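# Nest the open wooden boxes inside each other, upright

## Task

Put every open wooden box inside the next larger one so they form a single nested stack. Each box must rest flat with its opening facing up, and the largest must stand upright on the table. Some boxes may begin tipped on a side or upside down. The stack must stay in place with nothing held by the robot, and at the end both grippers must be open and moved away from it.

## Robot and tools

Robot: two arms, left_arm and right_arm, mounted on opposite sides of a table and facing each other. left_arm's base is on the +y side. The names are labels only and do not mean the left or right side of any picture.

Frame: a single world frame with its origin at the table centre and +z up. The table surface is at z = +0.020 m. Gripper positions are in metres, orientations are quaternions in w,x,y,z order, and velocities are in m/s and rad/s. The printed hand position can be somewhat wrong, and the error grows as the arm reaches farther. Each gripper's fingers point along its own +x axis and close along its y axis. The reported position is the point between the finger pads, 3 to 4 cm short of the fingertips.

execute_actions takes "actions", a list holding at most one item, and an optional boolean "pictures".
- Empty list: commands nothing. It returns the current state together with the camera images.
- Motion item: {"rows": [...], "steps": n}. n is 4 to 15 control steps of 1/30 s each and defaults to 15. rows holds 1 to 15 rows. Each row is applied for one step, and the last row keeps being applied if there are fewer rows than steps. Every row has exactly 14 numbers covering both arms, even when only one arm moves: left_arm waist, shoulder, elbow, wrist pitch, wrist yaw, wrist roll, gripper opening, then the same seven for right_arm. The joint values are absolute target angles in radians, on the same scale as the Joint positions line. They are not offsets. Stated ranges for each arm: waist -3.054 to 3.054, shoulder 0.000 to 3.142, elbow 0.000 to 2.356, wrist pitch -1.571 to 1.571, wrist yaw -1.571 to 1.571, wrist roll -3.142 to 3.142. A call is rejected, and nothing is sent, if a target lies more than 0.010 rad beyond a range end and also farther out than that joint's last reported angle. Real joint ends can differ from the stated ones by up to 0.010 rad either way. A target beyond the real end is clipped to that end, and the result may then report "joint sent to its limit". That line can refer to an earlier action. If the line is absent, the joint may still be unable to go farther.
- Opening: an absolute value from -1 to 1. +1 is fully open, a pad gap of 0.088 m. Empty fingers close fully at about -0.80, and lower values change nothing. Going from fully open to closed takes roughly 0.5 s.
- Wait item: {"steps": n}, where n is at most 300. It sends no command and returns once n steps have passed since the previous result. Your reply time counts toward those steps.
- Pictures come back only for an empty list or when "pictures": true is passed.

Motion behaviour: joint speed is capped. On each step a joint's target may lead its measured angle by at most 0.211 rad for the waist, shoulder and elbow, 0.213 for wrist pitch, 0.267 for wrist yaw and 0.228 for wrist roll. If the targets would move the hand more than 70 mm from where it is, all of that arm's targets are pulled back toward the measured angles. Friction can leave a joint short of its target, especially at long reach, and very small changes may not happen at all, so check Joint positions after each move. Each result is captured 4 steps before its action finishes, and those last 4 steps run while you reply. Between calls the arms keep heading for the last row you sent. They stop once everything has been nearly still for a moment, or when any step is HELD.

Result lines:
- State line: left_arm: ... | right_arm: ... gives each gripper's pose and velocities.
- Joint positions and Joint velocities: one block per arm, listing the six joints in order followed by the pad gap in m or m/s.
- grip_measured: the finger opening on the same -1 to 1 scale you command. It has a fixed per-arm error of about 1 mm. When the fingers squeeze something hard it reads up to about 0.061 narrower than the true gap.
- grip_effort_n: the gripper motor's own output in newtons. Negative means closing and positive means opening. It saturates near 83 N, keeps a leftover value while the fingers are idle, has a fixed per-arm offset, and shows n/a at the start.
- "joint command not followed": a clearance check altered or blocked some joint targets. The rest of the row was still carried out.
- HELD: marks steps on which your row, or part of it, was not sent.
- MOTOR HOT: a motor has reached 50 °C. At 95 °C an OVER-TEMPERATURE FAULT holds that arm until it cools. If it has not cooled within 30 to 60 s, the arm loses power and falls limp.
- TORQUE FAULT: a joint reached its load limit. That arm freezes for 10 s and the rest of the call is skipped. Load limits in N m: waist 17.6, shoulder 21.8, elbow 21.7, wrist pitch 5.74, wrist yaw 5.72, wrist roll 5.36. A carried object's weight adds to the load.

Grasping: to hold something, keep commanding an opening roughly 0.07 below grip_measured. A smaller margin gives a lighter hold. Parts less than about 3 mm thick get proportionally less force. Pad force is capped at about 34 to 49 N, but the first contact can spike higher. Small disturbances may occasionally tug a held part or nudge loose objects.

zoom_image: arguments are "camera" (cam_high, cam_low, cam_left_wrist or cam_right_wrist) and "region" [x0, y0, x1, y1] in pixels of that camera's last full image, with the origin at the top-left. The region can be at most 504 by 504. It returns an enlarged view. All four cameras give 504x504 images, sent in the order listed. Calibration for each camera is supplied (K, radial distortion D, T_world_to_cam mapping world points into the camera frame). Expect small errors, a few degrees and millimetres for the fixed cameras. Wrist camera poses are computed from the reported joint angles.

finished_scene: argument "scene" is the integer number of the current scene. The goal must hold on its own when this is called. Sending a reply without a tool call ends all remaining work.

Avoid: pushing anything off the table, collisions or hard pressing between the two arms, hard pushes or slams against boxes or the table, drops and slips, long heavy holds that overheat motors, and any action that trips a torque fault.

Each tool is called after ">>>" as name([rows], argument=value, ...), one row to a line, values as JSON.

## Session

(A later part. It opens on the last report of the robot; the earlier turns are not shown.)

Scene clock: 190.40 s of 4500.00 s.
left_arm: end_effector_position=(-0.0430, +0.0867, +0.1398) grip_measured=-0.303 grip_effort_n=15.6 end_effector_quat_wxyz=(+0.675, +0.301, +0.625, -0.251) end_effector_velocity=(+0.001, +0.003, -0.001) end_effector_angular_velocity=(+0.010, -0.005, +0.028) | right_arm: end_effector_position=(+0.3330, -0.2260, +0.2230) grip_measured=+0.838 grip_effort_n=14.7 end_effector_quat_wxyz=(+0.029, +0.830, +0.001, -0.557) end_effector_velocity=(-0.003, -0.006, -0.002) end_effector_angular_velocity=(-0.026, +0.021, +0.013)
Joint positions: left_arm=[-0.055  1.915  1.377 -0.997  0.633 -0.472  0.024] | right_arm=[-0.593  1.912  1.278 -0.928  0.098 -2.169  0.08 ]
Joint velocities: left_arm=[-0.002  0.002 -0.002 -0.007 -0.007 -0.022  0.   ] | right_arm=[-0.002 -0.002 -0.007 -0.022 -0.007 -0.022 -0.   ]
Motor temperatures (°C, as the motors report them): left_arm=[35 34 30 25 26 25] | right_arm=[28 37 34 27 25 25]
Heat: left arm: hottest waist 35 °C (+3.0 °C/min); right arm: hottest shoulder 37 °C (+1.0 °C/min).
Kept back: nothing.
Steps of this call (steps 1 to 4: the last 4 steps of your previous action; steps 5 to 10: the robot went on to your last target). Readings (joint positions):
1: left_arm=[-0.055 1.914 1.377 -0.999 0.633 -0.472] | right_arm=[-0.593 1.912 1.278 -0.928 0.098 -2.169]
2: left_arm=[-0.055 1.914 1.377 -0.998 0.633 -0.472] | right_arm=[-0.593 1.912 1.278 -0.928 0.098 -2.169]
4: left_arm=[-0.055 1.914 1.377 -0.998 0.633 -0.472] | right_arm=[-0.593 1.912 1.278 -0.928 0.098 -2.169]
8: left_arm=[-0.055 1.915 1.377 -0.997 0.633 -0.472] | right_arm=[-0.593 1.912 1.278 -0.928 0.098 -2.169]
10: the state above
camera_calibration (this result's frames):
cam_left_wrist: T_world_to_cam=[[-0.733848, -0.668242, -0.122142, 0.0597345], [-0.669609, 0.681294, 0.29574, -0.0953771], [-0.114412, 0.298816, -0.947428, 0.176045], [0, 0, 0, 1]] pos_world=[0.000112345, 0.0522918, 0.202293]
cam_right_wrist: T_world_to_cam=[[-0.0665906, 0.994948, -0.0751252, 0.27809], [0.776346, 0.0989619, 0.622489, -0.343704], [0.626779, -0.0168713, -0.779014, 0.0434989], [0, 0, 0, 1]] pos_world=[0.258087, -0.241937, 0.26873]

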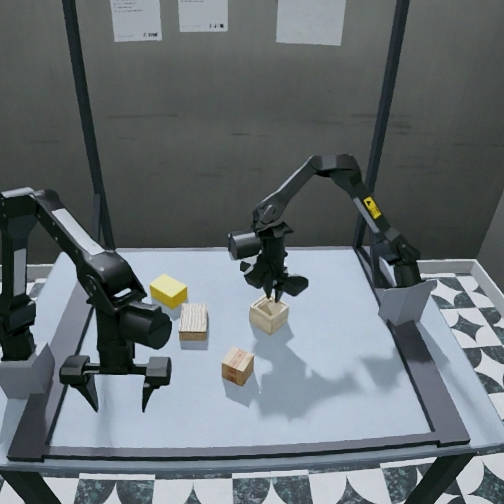

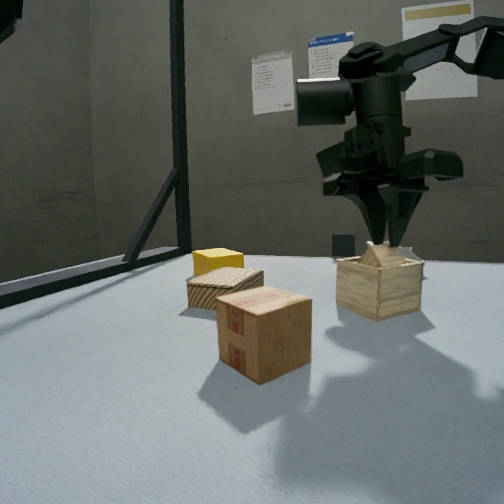

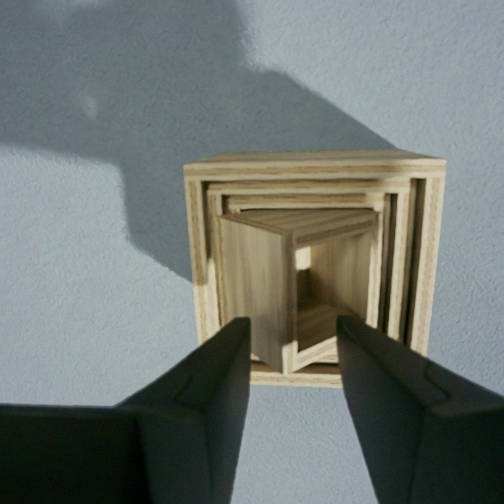

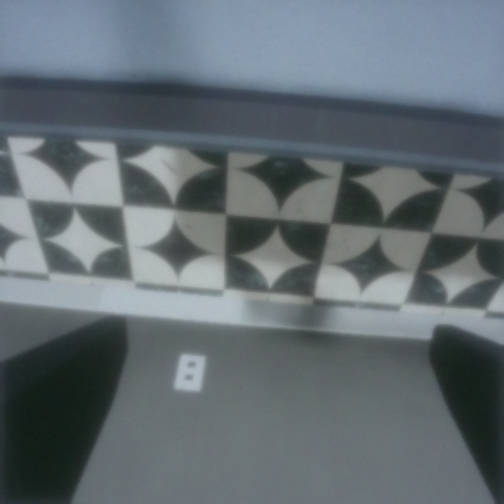

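>>> execute_actions([
  {"rows":[[-0.06,1.965,1.377,-0.96,0.636,-0.475,-0.3,-0.593,1.912,1.278,-0.928,0.098,-2.169,0.84]],"steps":15},
])

>>> execute_actions([
  {"steps":10},
], pictures=true)

Scene clock: 190.90 s of 4500.00 s.
left_arm: end_effector_position=(-0.0342, +0.0846, +0.1287) grip_measured=-0.303 grip_effort_n=15.6 end_effector_quat_wxyz=(+0.673, +0.303, +0.627, -0.249) end_effector_velocity=(+0.001, -0.003, -0.003) end_effector_angular_velocity=(-0.007, -0.010, +0.005) | right_arm: end_effector_position=(+0.3330, -0.2260, +0.2230) grip_measured=+0.838 grip_effort_n=15.6 end_effector_quat_wxyz=(+0.029, +0.830, +0.001, -0.557) end_effector_velocity=(-0.000, +0.001, +0.002) end_effector_angular_velocity=(+0.006, +0.001, +0.022)
Joint positions: left_arm=[-0.059  1.955  1.377 -0.964  0.633 -0.472  0.024] | right_arm=[-0.593  1.912  1.278 -0.928  0.098 -2.169  0.08 ]
Joint velocities: left_arm=[-0.007  0.002 -0.002  0.022 -0.007 -0.022  0.   ] | right_arm=[-0.002 -0.007 -0.002  0.007 -0.007 -0.022  0.   ]
Motor temperatures (°C, as the motors report them): left_arm=[35 34 30 25 26 25] | right_arm=[28 37 34 27 25 25]
Heat: left arm: hottest waist 35 °C (+3.0 °C/min); right arm: hottest shoulder 37 °C (+1.0 °C/min).
Steps of this call (steps 1 to 4: the robot went on to your last target; steps 5 to 15: the first 11 steps of this action). Readings (joint positions):
5: left_arm=[-0.055 1.918 1.377 -0.995 0.633 -0.472] | right_arm=[-0.593 1.912 1.278 -0.928 0.098 -2.169]
6: left_arm=[-0.055 1.923 1.377 -0.986 0.633 -0.472] | right_arm=[-0.593 1.912 1.278 -0.928 0.098 -2.169]
8: left_arm=[-0.057 1.936 1.377 -0.974 0.633 -0.472] | right_arm=[-0.593 1.912 1.278 -0.928 0.098 -2.169]
12: left_arm=[-0.059 1.954 1.377 -0.966 0.633 -0.472] | right_arm=[-0.593 1.912 1.278 -0.928 0.098 -2.169]
15: the state above

Scene clock: 191.23 s of 4500.00 s.
left_arm: end_effector_position=(-0.0341, +0.0843, +0.1286) grip_measured=-0.303 grip_effort_n=15.6 end_effector_quat_wxyz=(+0.673, +0.303, +0.627, -0.249) end_effector_velocity=(-0.000, +0.004, -0.001) end_effector_angular_velocity=(+0.012, -0.004, +0.014) | right_arm: end_effector_position=(+0.3330, -0.2260, +0.2230) grip_measured=+0.838 grip_effort_n=15.6 end_effector_quat_wxyz=(+0.029, +0.830, +0.001, -0.557) end_effector_velocity=(-0.002, +0.002, +0.001) end_effector_angular_velocity=(+0.024, +0.012, -0.002)
Joint positions: left_arm=[-0.059  1.955  1.377 -0.962  0.633 -0.472  0.024] | right_arm=[-0.593  1.912  1.278 -0.928  0.098 -2.169  0.08 ]
Joint velocities: left_arm=[-0.002 -0.002 -0.007 -0.007 -0.007 -0.007  0.   ] | right_arm=[-0.002 -0.007 -0.002  0.007 -0.022  0.007 -0.   ]
Motor temperatures (°C, as the motors report them): left_arm=[35 34 30 25 26 25] | right_arm=[28 37 34 27 25 25]
Heat: left arm: hottest waist 35 °C (+3.0 °C/min); right arm: hottest shoulder 37 °C (+1.0 °C/min).
Kept back: nothing.
Steps of this call (steps 1 to 4: the last 4 steps of your previous action; steps 5 to 10: the robot went on to your last target). Readings (joint positions):
1: left_arm=[-0.059 1.955 1.377 -0.963 0.633 -0.472] | right_arm=[-0.593 1.912 1.278 -0.928 0.098 -2.169]
2: left_arm=[-0.059 1.955 1.377 -0.963 0.633 -0.472] | right_arm=[-0.593 1.912 1.278 -0.928 0.098 -2.169]
4: left_arm=[-0.059 1.955 1.377 -0.963 0.633 -0.472] | right_arm=[-0.593 1.912 1.278 -0.928 0.098 -2.169]
8: left_arm=[-0.059 1.955 1.377 -0.962 0.633 -0.472] | right_arm=[-0.593 1.912 1.278 -0.928 0.098 -2.169]
10: the state above
camera_calibration (this result's frames):
cam_left_wrist: T_world_to_cam=[[-0.734049, -0.667662, -0.124094, 0.063537], [-0.668928, 0.679379, 0.301629, -0.0851014], [-0.11708, 0.304421, -0.945315, 0.166331], [0, 0, 0, 1]] pos_world=[0.00918664, 0.0496026, 0.190789]
cam_right_wrist: T_world_to_cam=[[-0.0665906, 0.994948, -0.0751252, 0.27809], [0.776346, 0.0989619, 0.622489, -0.343704], [0.626779, -0.0168713, -0.779014, 0.0434989], [0, 0, 0, 1]] pos_world=[0.258087, -0.241937, 0.26873]

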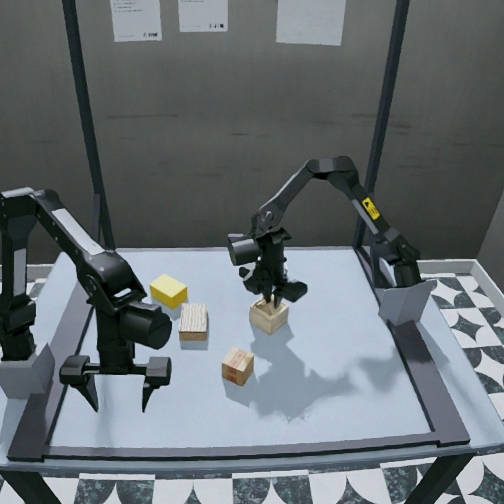

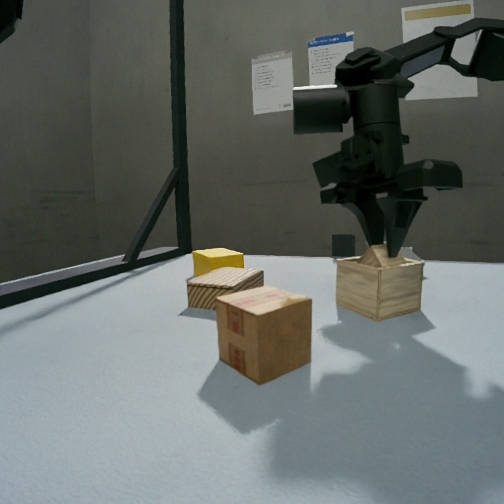

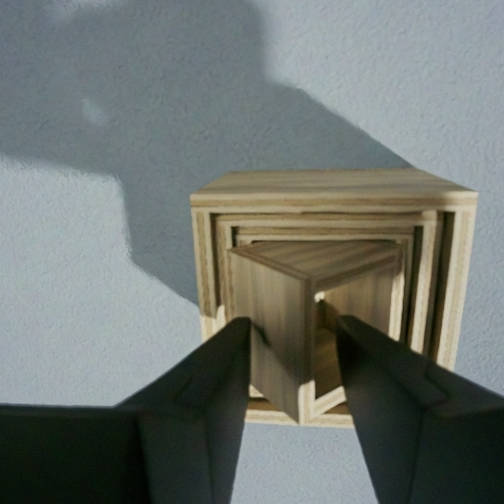

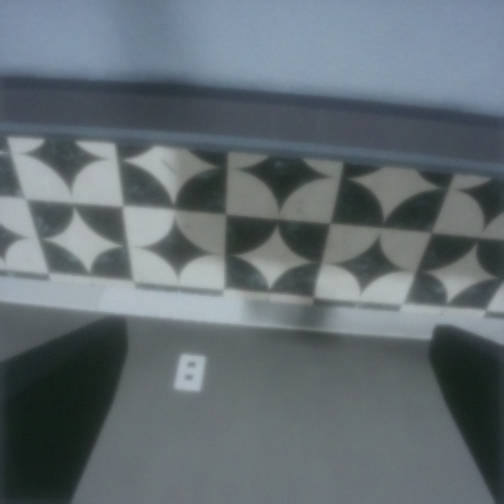

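>>> execute_actions([
  {"rows":[[-0.059,1.955,1.377,-0.962,0.633,-0.472,-0.85,-0.593,1.912,1.278,-0.928,0.098,-2.169,0.84]],"steps":15},
], pictures=true)

Scene clock: 192.00 s of 4500.00 s.
left_arm: end_effector_position=(-0.0337, +0.0845, +0.1286) grip_measured=-0.733 grip_effort_n=-83.5 end_effector_quat_wxyz=(+0.674, +0.304, +0.626, -0.249) end_effector_velocity=(+0.001, +0.002, +0.001) end_effector_angular_velocity=(+0.007, -0.006, -0.001) | right_arm: end_effector_position=(+0.3330, -0.2260, +0.2230) grip_measured=+0.838 grip_effort_n=15.1 end_effector_quat_wxyz=(+0.029, +0.830, +0.001, -0.557) end_effector_velocity=(+0.001, +0.002, +0.002) end_effector_angular_velocity=(+0.012, +0.000, +0.009)
Joint positions: left_arm=[-0.06   1.955  1.377 -0.962  0.63  -0.472  0.003] | right_arm=[-0.593  1.912  1.278 -0.928  0.098 -2.169  0.08 ]
Joint velocities: left_arm=[ 0.002 -0.002 -0.002 -0.007 -0.007  0.007 -0.   ] | right_arm=[-0.002 -0.002  0.002  0.007 -0.007 -0.007 -0.   ]
Motor temperatures (°C, as the motors report them): left_arm=[35 34 30 25 26 25] | right_arm=[28 37 34 27 25 25]
Heat: left arm: hottest waist 35 °C (+3.0 °C/min); right arm: hottest shoulder 37 °C (+1.0 °C/min).
Steps of this call (steps 1 to 12: the robot went on to your last target; steps 13 to 23: the first 11 steps of this action). Readings (joint positions):
13: left_arm=[-0.059 1.955 1.377 -0.962 0.633 -0.472] | right_arm=[-0.593 1.912 1.278 -0.928 0.098 -2.169]
14: left_arm=[-0.059 1.955 1.377 -0.962 0.633 -0.472] | right_arm=[-0.593 1.912 1.278 -0.928 0.098 -2.169]
16: left_arm=[-0.059 1.955 1.377 -0.962 0.633 -0.472] | right_arm=[-0.593 1.912 1.278 -0.928 0.098 -2.169]
20: left_arm=[-0.059 1.955 1.377 -0.962 0.630 -0.472] | right_arm=[-0.593 1.912 1.278 -0.928 0.098 -2.169]
23: the state above
camera_calibration (this result's frames):
cam_left_wrist: T_world_to_cam=[[-0.733875, -0.667257, -0.127265, 0.0642939], [-0.669658, 0.679234, 0.300333, -0.084783], [-0.113957, 0.305631, -0.945306, 0.166294], [0, 0, 0, 1]] pos_world=[0.00935842, 0.0496634, 0.190844]
cam_right_wrist: T_world_to_cam=[[-0.0665906, 0.994948, -0.0751252, 0.27809], [0.776346, 0.0989619, 0.622489, -0.343704], [0.626779, -0.0168713, -0.779014, 0.0434989], [0, 0, 0, 1]] pos_world=[0.258087, -0.241937, 0.26873]

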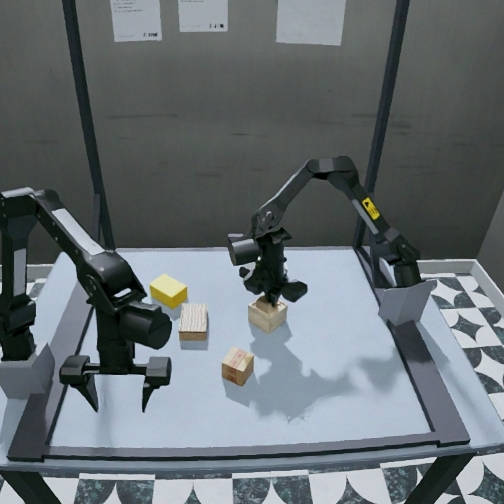

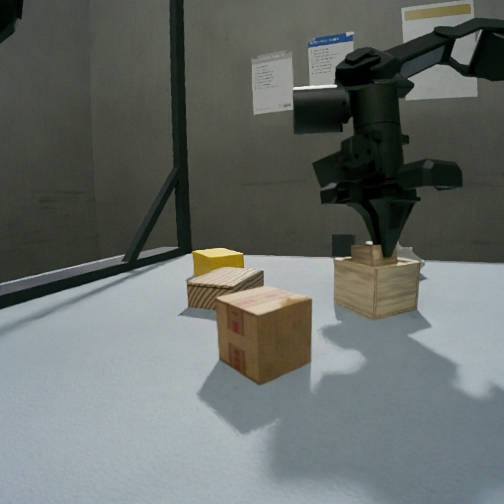

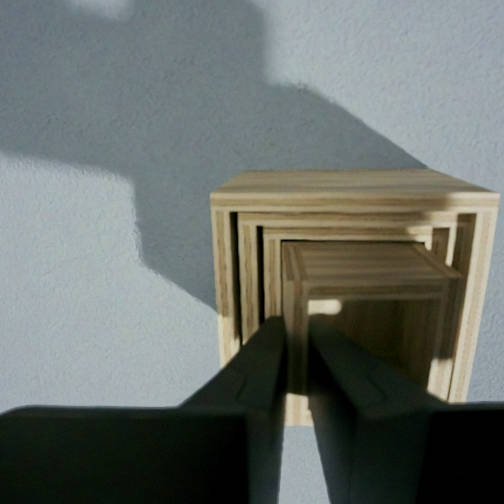

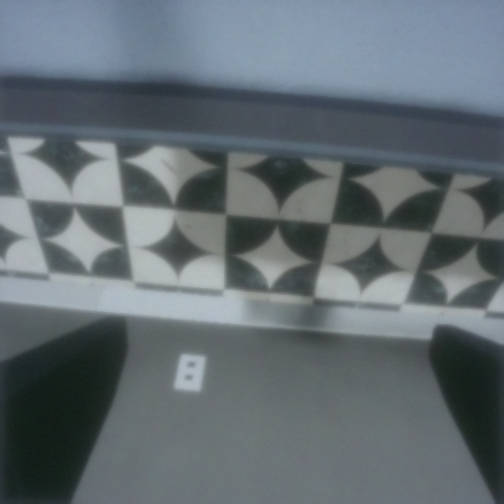

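>>> execute_actions([
  {"rows":[[-0.079,1.971,1.357,-0.932,0.633,-0.492,-0.85,-0.593,1.912,1.278,-0.928,0.098,-2.169,0.84]],"steps":15},
])

>>> execute_actions([
  {"steps":10},
], pictures=true)

Scene clock: 192.50 s of 4500.00 s.
left_arm: end_effector_position=(-0.0352, +0.0851, +0.1203) grip_measured=-0.733 grip_effort_n=-83.5 end_effector_quat_wxyz=(+0.672, +0.306, +0.627, -0.248) end_effector_velocity=(-0.000, +0.003, -0.003) end_effector_angular_velocity=(+0.001, +0.007, +0.040) | right_arm: end_effector_position=(+0.3330, -0.2260, +0.2230) grip_measured=+0.838 grip_effort_n=15.1 end_effector_quat_wxyz=(+0.029, +0.830, +0.001, -0.557) end_effector_velocity=(-0.005, -0.005, -0.003) end_effector_angular_velocity=(-0.013, +0.033, +0.002)
Joint positions: left_arm=[-0.078  1.961  1.363 -0.935  0.63  -0.488  0.003] | right_arm=[-0.593  1.912  1.278 -0.928  0.098 -2.169  0.08 ]
Joint velocities: left_arm=[-0.002  0.002 -0.012  0.007  0.007 -0.037 -0.   ] | right_arm=[-0.002 -0.002 -0.007 -0.022 -0.022 -0.007 -0.   ]
Motor temperatures (°C, as the motors report them): left_arm=[35 34 30 25 26 25] | right_arm=[28 37 34 27 25 25]
Heat: left arm: hottest waist 35 °C (+3.0 °C/min); right arm: hottest shoulder 37 °C (+1.0 °C/min).
Steps of this call (steps 1 to 4: the last 4 steps of your previous action; steps 5 to 15: the first 11 steps of this action). Readings (joint positions):
5: left_arm=[-0.060 1.955 1.377 -0.960 0.630 -0.473] | right_arm=[-0.593 1.912 1.278 -0.928 0.098 -2.169]
6: left_arm=[-0.062 1.955 1.374 -0.953 0.630 -0.476] | right_arm=[-0.593 1.912 1.278 -0.928 0.098 -2.169]
8: left_arm=[-0.068 1.956 1.370 -0.945 0.630 -0.481] | right_arm=[-0.593 1.912 1.278 -0.928 0.098 -2.169]
12: left_arm=[-0.077 1.960 1.364 -0.937 0.630 -0.487] | right_arm=[-0.593 1.912 1.278 -0.928 0.098 -2.169]
15: the state above

Scene clock: 192.83 s of 4500.00 s.
left_arm: end_effector_position=(-0.0351, +0.0852, +0.1200) grip_measured=-0.733 grip_effort_n=-83.5 end_effector_quat_wxyz=(+0.672, +0.306, +0.627, -0.248) end_effector_velocity=(-0.002, +0.005, -0.002) end_effector_angular_velocity=(+0.018, +0.012, +0.024) | right_arm: end_effector_position=(+0.3330, -0.2260, +0.2230) grip_measured=+0.838 grip_effort_n=15.1 end_effector_quat_wxyz=(+0.029, +0.830, +0.001, -0.557) end_effector_velocity=(+0.000, +0.001, +0.000) end_effector_angular_velocity=(+0.008, +0.003, +0.008)
Joint positions: left_arm=[-0.078  1.961  1.362 -0.934  0.63  -0.489  0.003] | right_arm=[-0.593  1.912  1.278 -0.928  0.098 -2.169  0.08 ]
Joint velocities: left_arm=[-0.002  0.002 -0.002 -0.022  0.007 -0.007 -0.   ] | right_arm=[-0.002 -0.002 -0.002  0.007 -0.007 -0.007 -0.   ]
Motor temperatures (°C, as the motors report them): left_arm=[35 34 30 25 26 25] | right_arm=[28 37 34 27 25 25]
Heat: left arm: hottest waist 35 °C (+3.0 °C/min); right arm: hottest shoulder 37 °C (+1.0 °C/min).
Kept back: nothing.
Steps of this call (steps 1 to 4: the last 4 steps of your previous action; steps 5 to 10: the robot went on to your last target). Readings (joint positions):
1: left_arm=[-0.078 1.961 1.363 -0.935 0.630 -0.488] | right_arm=[-0.593 1.912 1.278 -0.928 0.098 -2.169]
2: left_arm=[-0.078 1.961 1.363 -0.935 0.630 -0.488] | right_arm=[-0.593 1.912 1.278 -0.928 0.098 -2.169]
4: left_arm=[-0.078 1.961 1.363 -0.935 0.630 -0.489] | right_arm=[-0.593 1.912 1.278 -0.928 0.098 -2.169]
8: left_arm=[-0.078 1.961 1.362 -0.934 0.630 -0.489] | right_arm=[-0.593 1.912 1.278 -0.928 0.098 -2.169]
10: the state above
camera_calibration (this result's frames):
cam_left_wrist: T_world_to_cam=[[-0.735148, -0.665518, -0.12901, 0.062587], [-0.667988, 0.678717, 0.305181, -0.0840986], [-0.115543, 0.31053, -0.943515, 0.157117], [0, 0, 0, 1]] pos_world=[0.00798757, 0.0499423, 0.181982]
cam_right_wrist: T_world_to_cam=[[-0.0665906, 0.994948, -0.0751252, 0.27809], [0.776346, 0.0989619, 0.622489, -0.343704], [0.626779, -0.0168713, -0.779014, 0.0434989], [0, 0, 0, 1]] pos_world=[0.258087, -0.241937, 0.26873]

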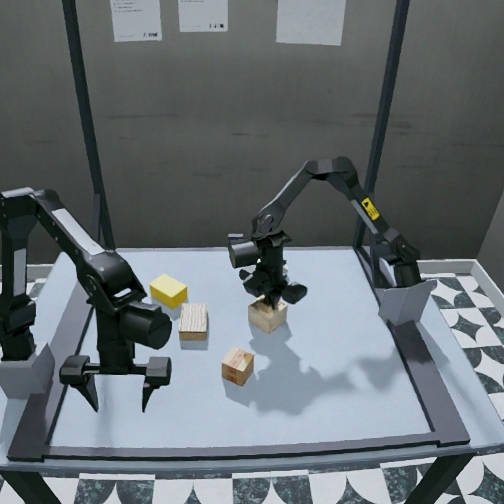

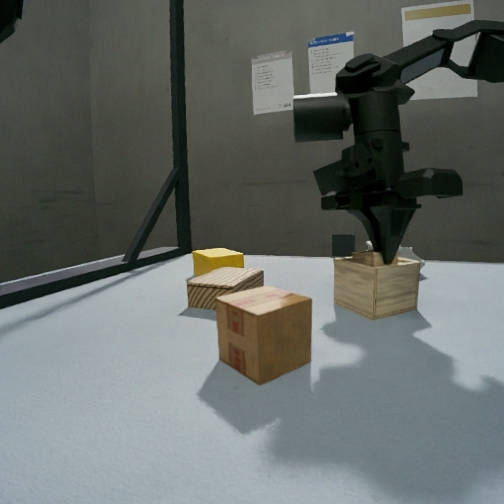

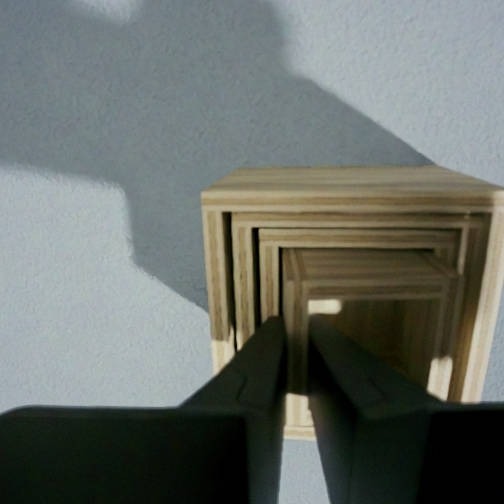

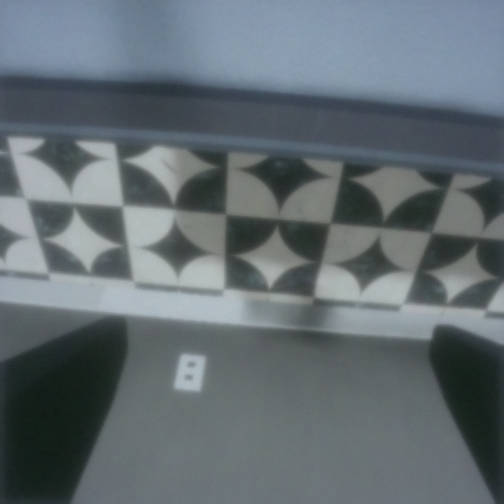

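>>> execute_actions([
  {"rows":[[-0.079,1.971,1.357,-0.932,0.633,-0.492,-0.58,-0.593,1.912,1.278,-0.928,0.098,-2.169,0.84]],"steps":15},
])

>>> execute_actions([
  {"steps":10},
], pictures=true)

Scene clock: 193.33 s of 4500.00 s.
left_arm: end_effector_position=(-0.0353, +0.0852, +0.1197) grip_measured=-0.598 grip_effort_n=15.6 end_effector_quat_wxyz=(+0.672, +0.306, +0.627, -0.248) end_effector_velocity=(-0.000, +0.004, -0.001) end_effector_angular_velocity=(+0.010, -0.005, +0.028) | right_arm: end_effector_position=(+0.3330, -0.2260, +0.2230) grip_measured=+0.838 grip_effort_n=14.7 end_effector_quat_wxyz=(+0.029, +0.830, +0.001, -0.557) end_effector_velocity=(+0.000, +0.001, +0.000) end_effector_angular_velocity=(+0.013, +0.002, -0.006)
Joint positions: left_arm=[-0.079  1.961  1.362 -0.934  0.63  -0.489  0.01 ] | right_arm=[-0.593  1.912  1.278 -0.928  0.098 -2.169  0.08 ]
Joint velocities: left_arm=[-0.002 -0.002 -0.007 -0.007 -0.007 -0.022  0.006] | right_arm=[-0.002 -0.002 -0.002  0.007 -0.007  0.007 -0.   ]
Motor temperatures (°C, as the motors report them): left_arm=[35 34 30 25 26 25] | right_arm=[28 37 34 27 25 25]
Heat: left arm: hottest waist 35 °C (+3.0 °C/min); right arm: hottest shoulder 37 °C (+1.0 °C/min).
Steps of this call (steps 1 to 4: the robot went on to your last target; steps 5 to 15: the first 11 steps of this action). Readings (joint positions):
5: left_arm=[-0.078 1.961 1.362 -0.934 0.630 -0.489] | right_arm=[-0.593 1.912 1.278 -0.928 0.098 -2.169]
6: left_arm=[-0.078 1.961 1.362 -0.934 0.630 -0.489] | right_arm=[-0.593 1.912 1.278 -0.928 0.098 -2.169]
8: left_arm=[-0.078 1.961 1.362 -0.934 0.630 -0.489] | right_arm=[-0.593 1.912 1.278 -0.928 0.098 -2.169]
12: left_arm=[-0.079 1.961 1.362 -0.934 0.630 -0.489] | right_arm=[-0.593 1.912 1.278 -0.928 0.098 -2.169]
15: the state above

Scene clock: 193.67 s of 4500.00 s.
left_arm: end_effector_position=(-0.0353, +0.0852, +0.1197) grip_measured=-0.584 grip_effort_n=15.6 end_effector_quat_wxyz=(+0.672, +0.306, +0.627, -0.248) end_effector_velocity=(+0.002, -0.001, -0.002) end_effector_angular_velocity=(-0.000, -0.008, +0.018) | right_arm: end_effector_position=(+0.3330, -0.2260, +0.2230) grip_measured=+0.838 grip_effort_n=15.1 end_effector_quat_wxyz=(+0.029, +0.830, +0.001, -0.557) end_effector_velocity=(-0.002, +0.002, +0.002) end_effector_angular_velocity=(+0.011, +0.018, +0.009)
Joint positions: left_arm=[-0.079  1.961  1.362 -0.934  0.63  -0.489  0.01 ] | right_arm=[-0.593  1.912  1.278 -0.928  0.098 -2.169  0.08 ]
Joint velocities: left_arm=[-0.002  0.007  0.002  0.007 -0.007 -0.022  0.   ] | right_arm=[-0.002 -0.002  0.007 -0.007 -0.022 -0.007 -0.   ]
Motor temperatures (°C, as the motors report them): left_arm=[35 34 30 25 26 25] | right_arm=[28 37 34 27 25 25]
Heat: left arm: hottest waist 35 °C (+3.0 °C/min); right arm: hottest shoulder 37 °C (+1.0 °C/min).
Kept back: nothing.
Steps of this call (steps 1 to 4: the last 4 steps of your previous action; steps 5 to 10: the robot went on to your last target). Readings (joint positions):
1: left_arm=[-0.079 1.961 1.362 -0.934 0.630 -0.489] | right_arm=[-0.593 1.912 1.278 -0.928 0.098 -2.169]
2: left_arm=[-0.079 1.961 1.362 -0.934 0.630 -0.489] | right_arm=[-0.593 1.912 1.278 -0.928 0.098 -2.169]
4: left_arm=[-0.079 1.961 1.362 -0.934 0.630 -0.489] | right_arm=[-0.593 1.912 1.278 -0.928 0.098 -2.169]
8: left_arm=[-0.079 1.961 1.362 -0.934 0.630 -0.489] | right_arm=[-0.593 1.912 1.278 -0.928 0.098 -2.169]
10: the state above
camera_calibration (this result's frames):
cam_left_wrist: T_world_to_cam=[[-0.735548, -0.66504, -0.129195, 0.0624385], [-0.667548, 0.67895, 0.305626, -0.0842414], [-0.115536, 0.311047, -0.943346, 0.15678], [0, 0, 0, 1]] pos_world=[0.00780503, 0.049954, 0.18171]
cam_right_wrist: T_world_to_cam=[[-0.0665906, 0.994948, -0.0751252, 0.27809], [0.776346, 0.0989619, 0.622489, -0.343704], [0.626779, -0.0168713, -0.779014, 0.0434989], [0, 0, 0, 1]] pos_world=[0.258087, -0.241937, 0.26873]

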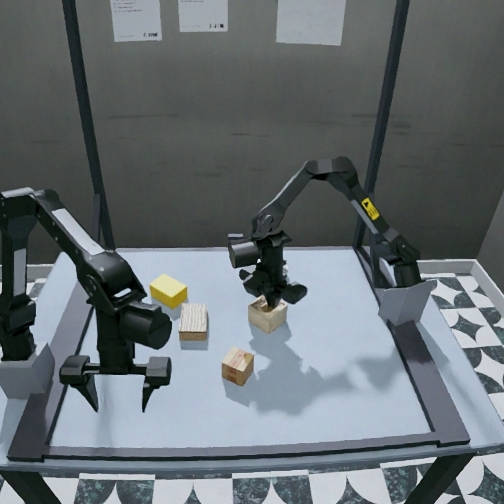

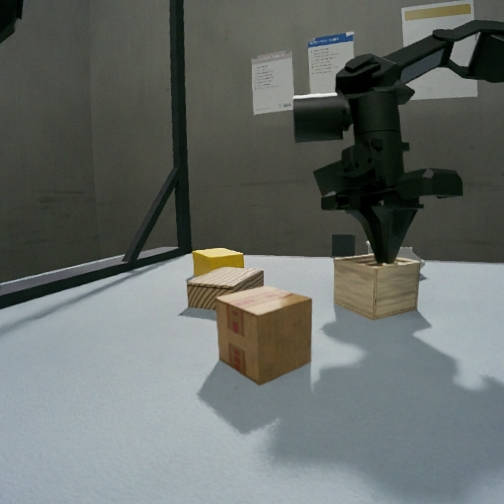

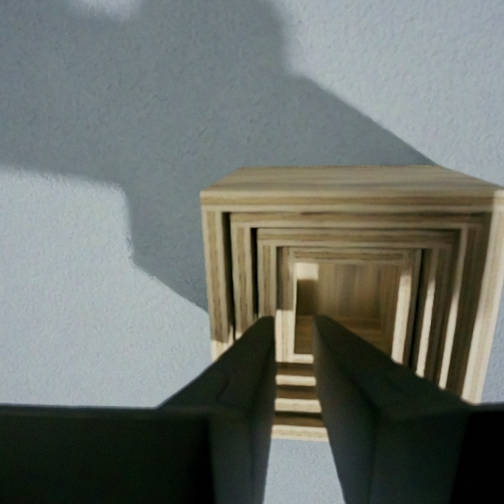

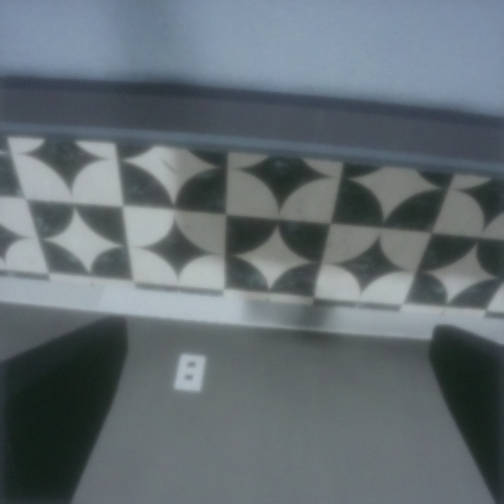

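Dropped in flat. Lift.

>>> execute_actions([
  {"rows":[[-0.03,1.93,1.42,-1.01,0.633,-0.44,-0.58,-0.593,1.912,1.278,-0.928,0.098,-2.169,0.84]],"steps":15},
])

>>> execute_actions([
  {"rows":[[0.295,1.913,1.45,-1.10,0.495,0.0,0.3,-0.593,1.912,1.278,-0.928,0.098,-2.169,0.84]],"steps":15},
])

>>> execute_actions([
  {"steps":30},
], pictures=true)

>>> zoom_image(camera="cam_high", region=[210,270,330,350])

Scene clock: 194.23 s of 4500.00 s.
left_arm: end_effector_position=(-0.0337, +0.0800, +0.1439) grip_measured=-0.583 grip_effort_n=15.6 end_effector_quat_wxyz=(+0.677, +0.302, +0.620, -0.257) end_effector_velocity=(-0.006, +0.002, +0.003) end_effector_angular_velocity=(+0.012, +0.012, +0.002) | right_arm: end_effector_position=(+0.3330, -0.2260, +0.2230) grip_measured=+0.838 grip_effort_n=14.7 end_effector_quat_wxyz=(+0.029, +0.830, +0.001, -0.557) end_effector_velocity=(+0.001, -0.003, -0.001) end_effector_angular_velocity=(-0.016, +0.000, +0.000)
Joint positions: left_arm=[-0.034  1.942  1.411 -1.004  0.63  -0.446  0.01 ] | right_arm=[-0.593  1.912  1.278 -0.928  0.098 -2.169  0.08 ]
Joint velocities: left_arm=[-0.002 -0.007  0.012 -0.037  0.007  0.007 -0.   ] | right_arm=[-0.002  0.002 -0.002 -0.007  0.007 -0.007 -0.   ]
Motor temperatures (°C, as the motors report them): left_arm=[35 34 30 25 26 25] | right_arm=[28 37 34 27 25 25]
Heat: left arm: hottest waist 35 °C (+3.0 °C/min); right arm: hottest shoulder 37 °C (+1.0 °C/min).
Steps of this call (steps 1 to 6: the robot went on to your last target; steps 7 to 17: the first 11 steps of this action). Readings (joint positions):
7: left_arm=[-0.078 1.961 1.365 -0.939 0.630 -0.486] | right_arm=[-0.593 1.912 1.278 -0.928 0.098 -2.169]
8: left_arm=[-0.073 1.961 1.373 -0.958 0.630 -0.477] | right_arm=[-0.593 1.912 1.278 -0.928 0.098 -2.169]
10: left_arm=[-0.058 1.959 1.387 -0.980 0.630 -0.463] | right_arm=[-0.593 1.912 1.278 -0.928 0.098 -2.169]
14: left_arm=[-0.036 1.946 1.407 -0.998 0.630 -0.450] | right_arm=[-0.593 1.912 1.278 -0.928 0.098 -2.169]
17: the state above

Scene clock: 194.73 s of 4500.00 s.
left_arm: end_effector_position=(+0.0540, +0.1121, +0.2309) grip_measured=+0.244 grip_effort_n=15.1 end_effector_quat_wxyz=(+0.719, +0.342, +0.537, -0.280) end_effector_velocity=(+0.077, +0.055, +0.097) end_effector_angular_velocity=(-0.041, -0.151, -0.139) | right_arm: end_effector_position=(+0.3330, -0.2260, +0.2230) grip_measured=+0.838 grip_effort_n=15.1 end_effector_quat_wxyz=(+0.029, +0.830, +0.001, -0.557) end_effector_velocity=(-0.002, -0.007, -0.002) end_effector_angular_velocity=(-0.028, +0.008, -0.003)
Joint positions: left_arm=[ 0.276  1.927  1.441 -1.09   0.506 -0.062  0.051] | right_arm=[-0.593  1.912  1.278 -0.928  0.098 -2.169  0.08 ]
Joint velocities: left_arm=[ 0.349 -0.042  0.012 -0.081 -0.081  0.447  0.022] | right_arm=[-0.002 -0.002 -0.007 -0.022  0.007 -0.007 -0.   ]
Motor temperatures (°C, as the motors report them): left_arm=[35 34 30 25 26 25] | right_arm=[28 37 34 27 25 25]
Heat: left arm: hottest waist 35 °C (+3.0 °C/min); right arm: hottest shoulder 37 °C (+1.0 °C/min).
Steps of this call (steps 1 to 4: the last 4 steps of your previous action; steps 5 to 15: the first 11 steps of this action). Readings (joint positions):
5: left_arm=[-0.031 1.942 1.414 -1.014 0.627 -0.423] | right_arm=[-0.593 1.912 1.278 -0.928 0.098 -2.169]
6: left_arm=[-0.014 1.942 1.419 -1.032 0.608 -0.382] | right_arm=[-0.593 1.912 1.278 -0.928 0.098 -2.169]
8: left_arm=[0.050 1.939 1.425 -1.054 0.570 -0.305] | right_arm=[-0.593 1.912 1.278 -0.928 0.098 -2.169]
12: left_arm=[0.206 1.932 1.437 -1.080 0.523 -0.135] | right_arm=[-0.593 1.912 1.278 -0.928 0.098 -2.169]
15: the state above

Scene clock: 195.73 s of 4500.00 s.
left_arm: end_effector_position=(+0.0570, +0.1154, +0.2349) grip_measured=+0.297 grip_effort_n=15.6 end_effector_quat_wxyz=(+0.713, +0.359, +0.529, -0.289) end_effector_velocity=(-0.000, +0.003, +0.001) end_effector_angular_velocity=(+0.013, -0.016, +0.011) | right_arm: end_effector_position=(+0.3330, -0.2260, +0.2230) grip_measured=+0.838 grip_effort_n=15.1 end_effector_quat_wxyz=(+0.029, +0.830, +0.001, -0.557) end_effector_velocity=(-0.001, +0.005, -0.002) end_effector_angular_velocity=(+0.021, +0.010, +0.017)
Joint positions: left_arm=[ 0.29   1.925  1.442 -1.098  0.499 -0.003  0.054] | right_arm=[-0.593  1.912  1.278 -0.928  0.098 -2.169  0.08 ]
Joint velocities: left_arm=[-0.002 -0.007 -0.002 -0.007 -0.022 -0.007 -0.   ] | right_arm=[ 0.002  0.002 -0.002  0.022 -0.022 -0.007 -0.   ]
Motor temperatures (°C, as the motors report them): left_arm=[35 34 30 25 26 25] | right_arm=[28 37 34 27 25 25]
Heat: left arm: hottest waist 35 °C (+2.0 °C/min); right arm: hottest shoulder 37 °C (+1.0 °C/min).
Kept back: nothing.
Steps of this call (steps 1 to 4: the last 4 steps of your previous action; steps 5 to 30: the robot went on to your last target). Readings (joint positions):
1: left_arm=[0.284 1.926 1.441 -1.092 0.504 -0.048] | right_arm=[-0.593 1.912 1.278 -0.928 0.098 -2.169]
2: left_arm=[0.287 1.926 1.441 -1.094 0.503 -0.037] | right_arm=[-0.593 1.912 1.278 -0.928 0.098 -2.169]
4: left_arm=[0.287 1.925 1.442 -1.096 0.503 -0.023] | right_arm=[-0.593 1.912 1.278 -0.928 0.098 -2.169]
8: left_arm=[0.287 1.925 1.442 -1.098 0.500 -0.010] | right_arm=[-0.593 1.912 1.278 -0.928 0.098 -2.169]
30: the state above
All arms were judged still, so your last target was given up. Only a new action makes them travel on or press farther. Fingers that are still opening or closing keep moving.
camera_calibration (this result's frames):
cam_left_wrist: T_world_to_cam=[[-0.80016, -0.550199, -0.238799, 0.181454], [-0.589933, 0.793821, 0.147743, -0.0589258], [0.108276, 0.259093, -0.959764, 0.263793], [0, 0, 0, 1]] pos_world=[0.0818676, 0.0782656, 0.305216]
cam_right_wrist: T_world_to_cam=[[-0.0665906, 0.994948, -0.0751252, 0.27809], [0.776346, 0.0989619, 0.622489, -0.343704], [0.626779, -0.0168713, -0.779014, 0.0434989], [0, 0, 0, 1]] pos_world=[0.258087, -0.241937, 0.26873]

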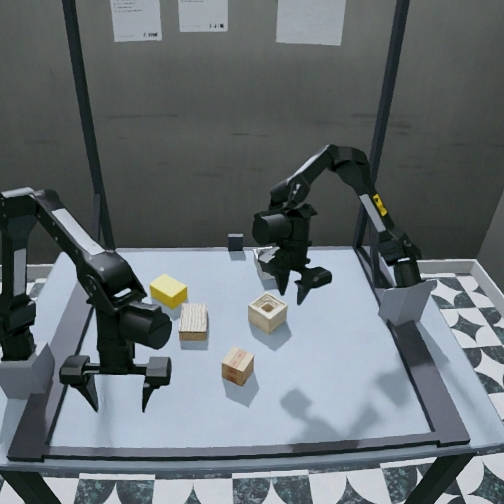

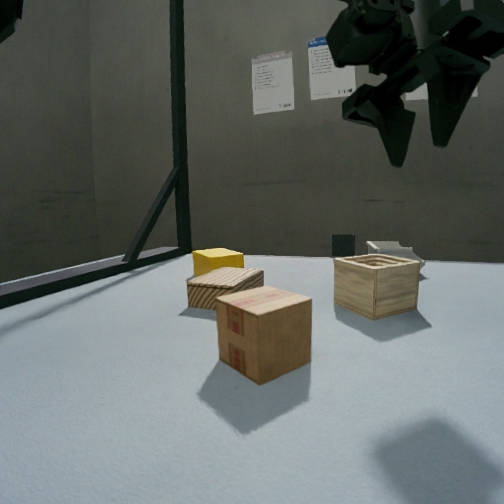

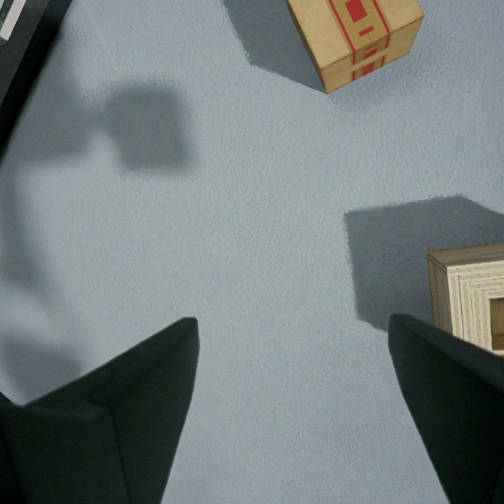

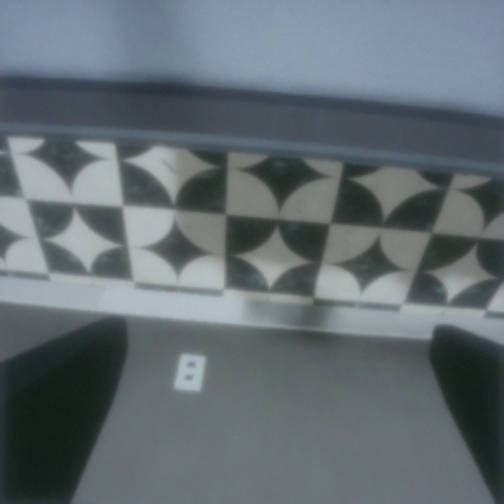

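Region (210, 270, 330, 350) of cam_high's 504x504 image, scaled by 4.200, with more detail than that image has.

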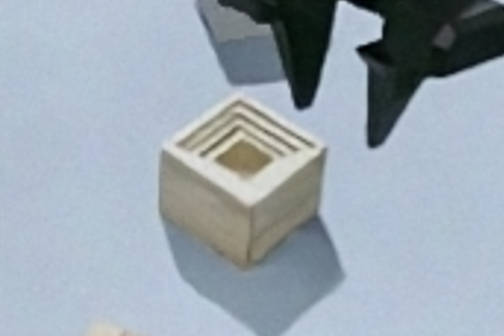

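>>> finished_scene(scene=2)

The scene is finished: the task was done.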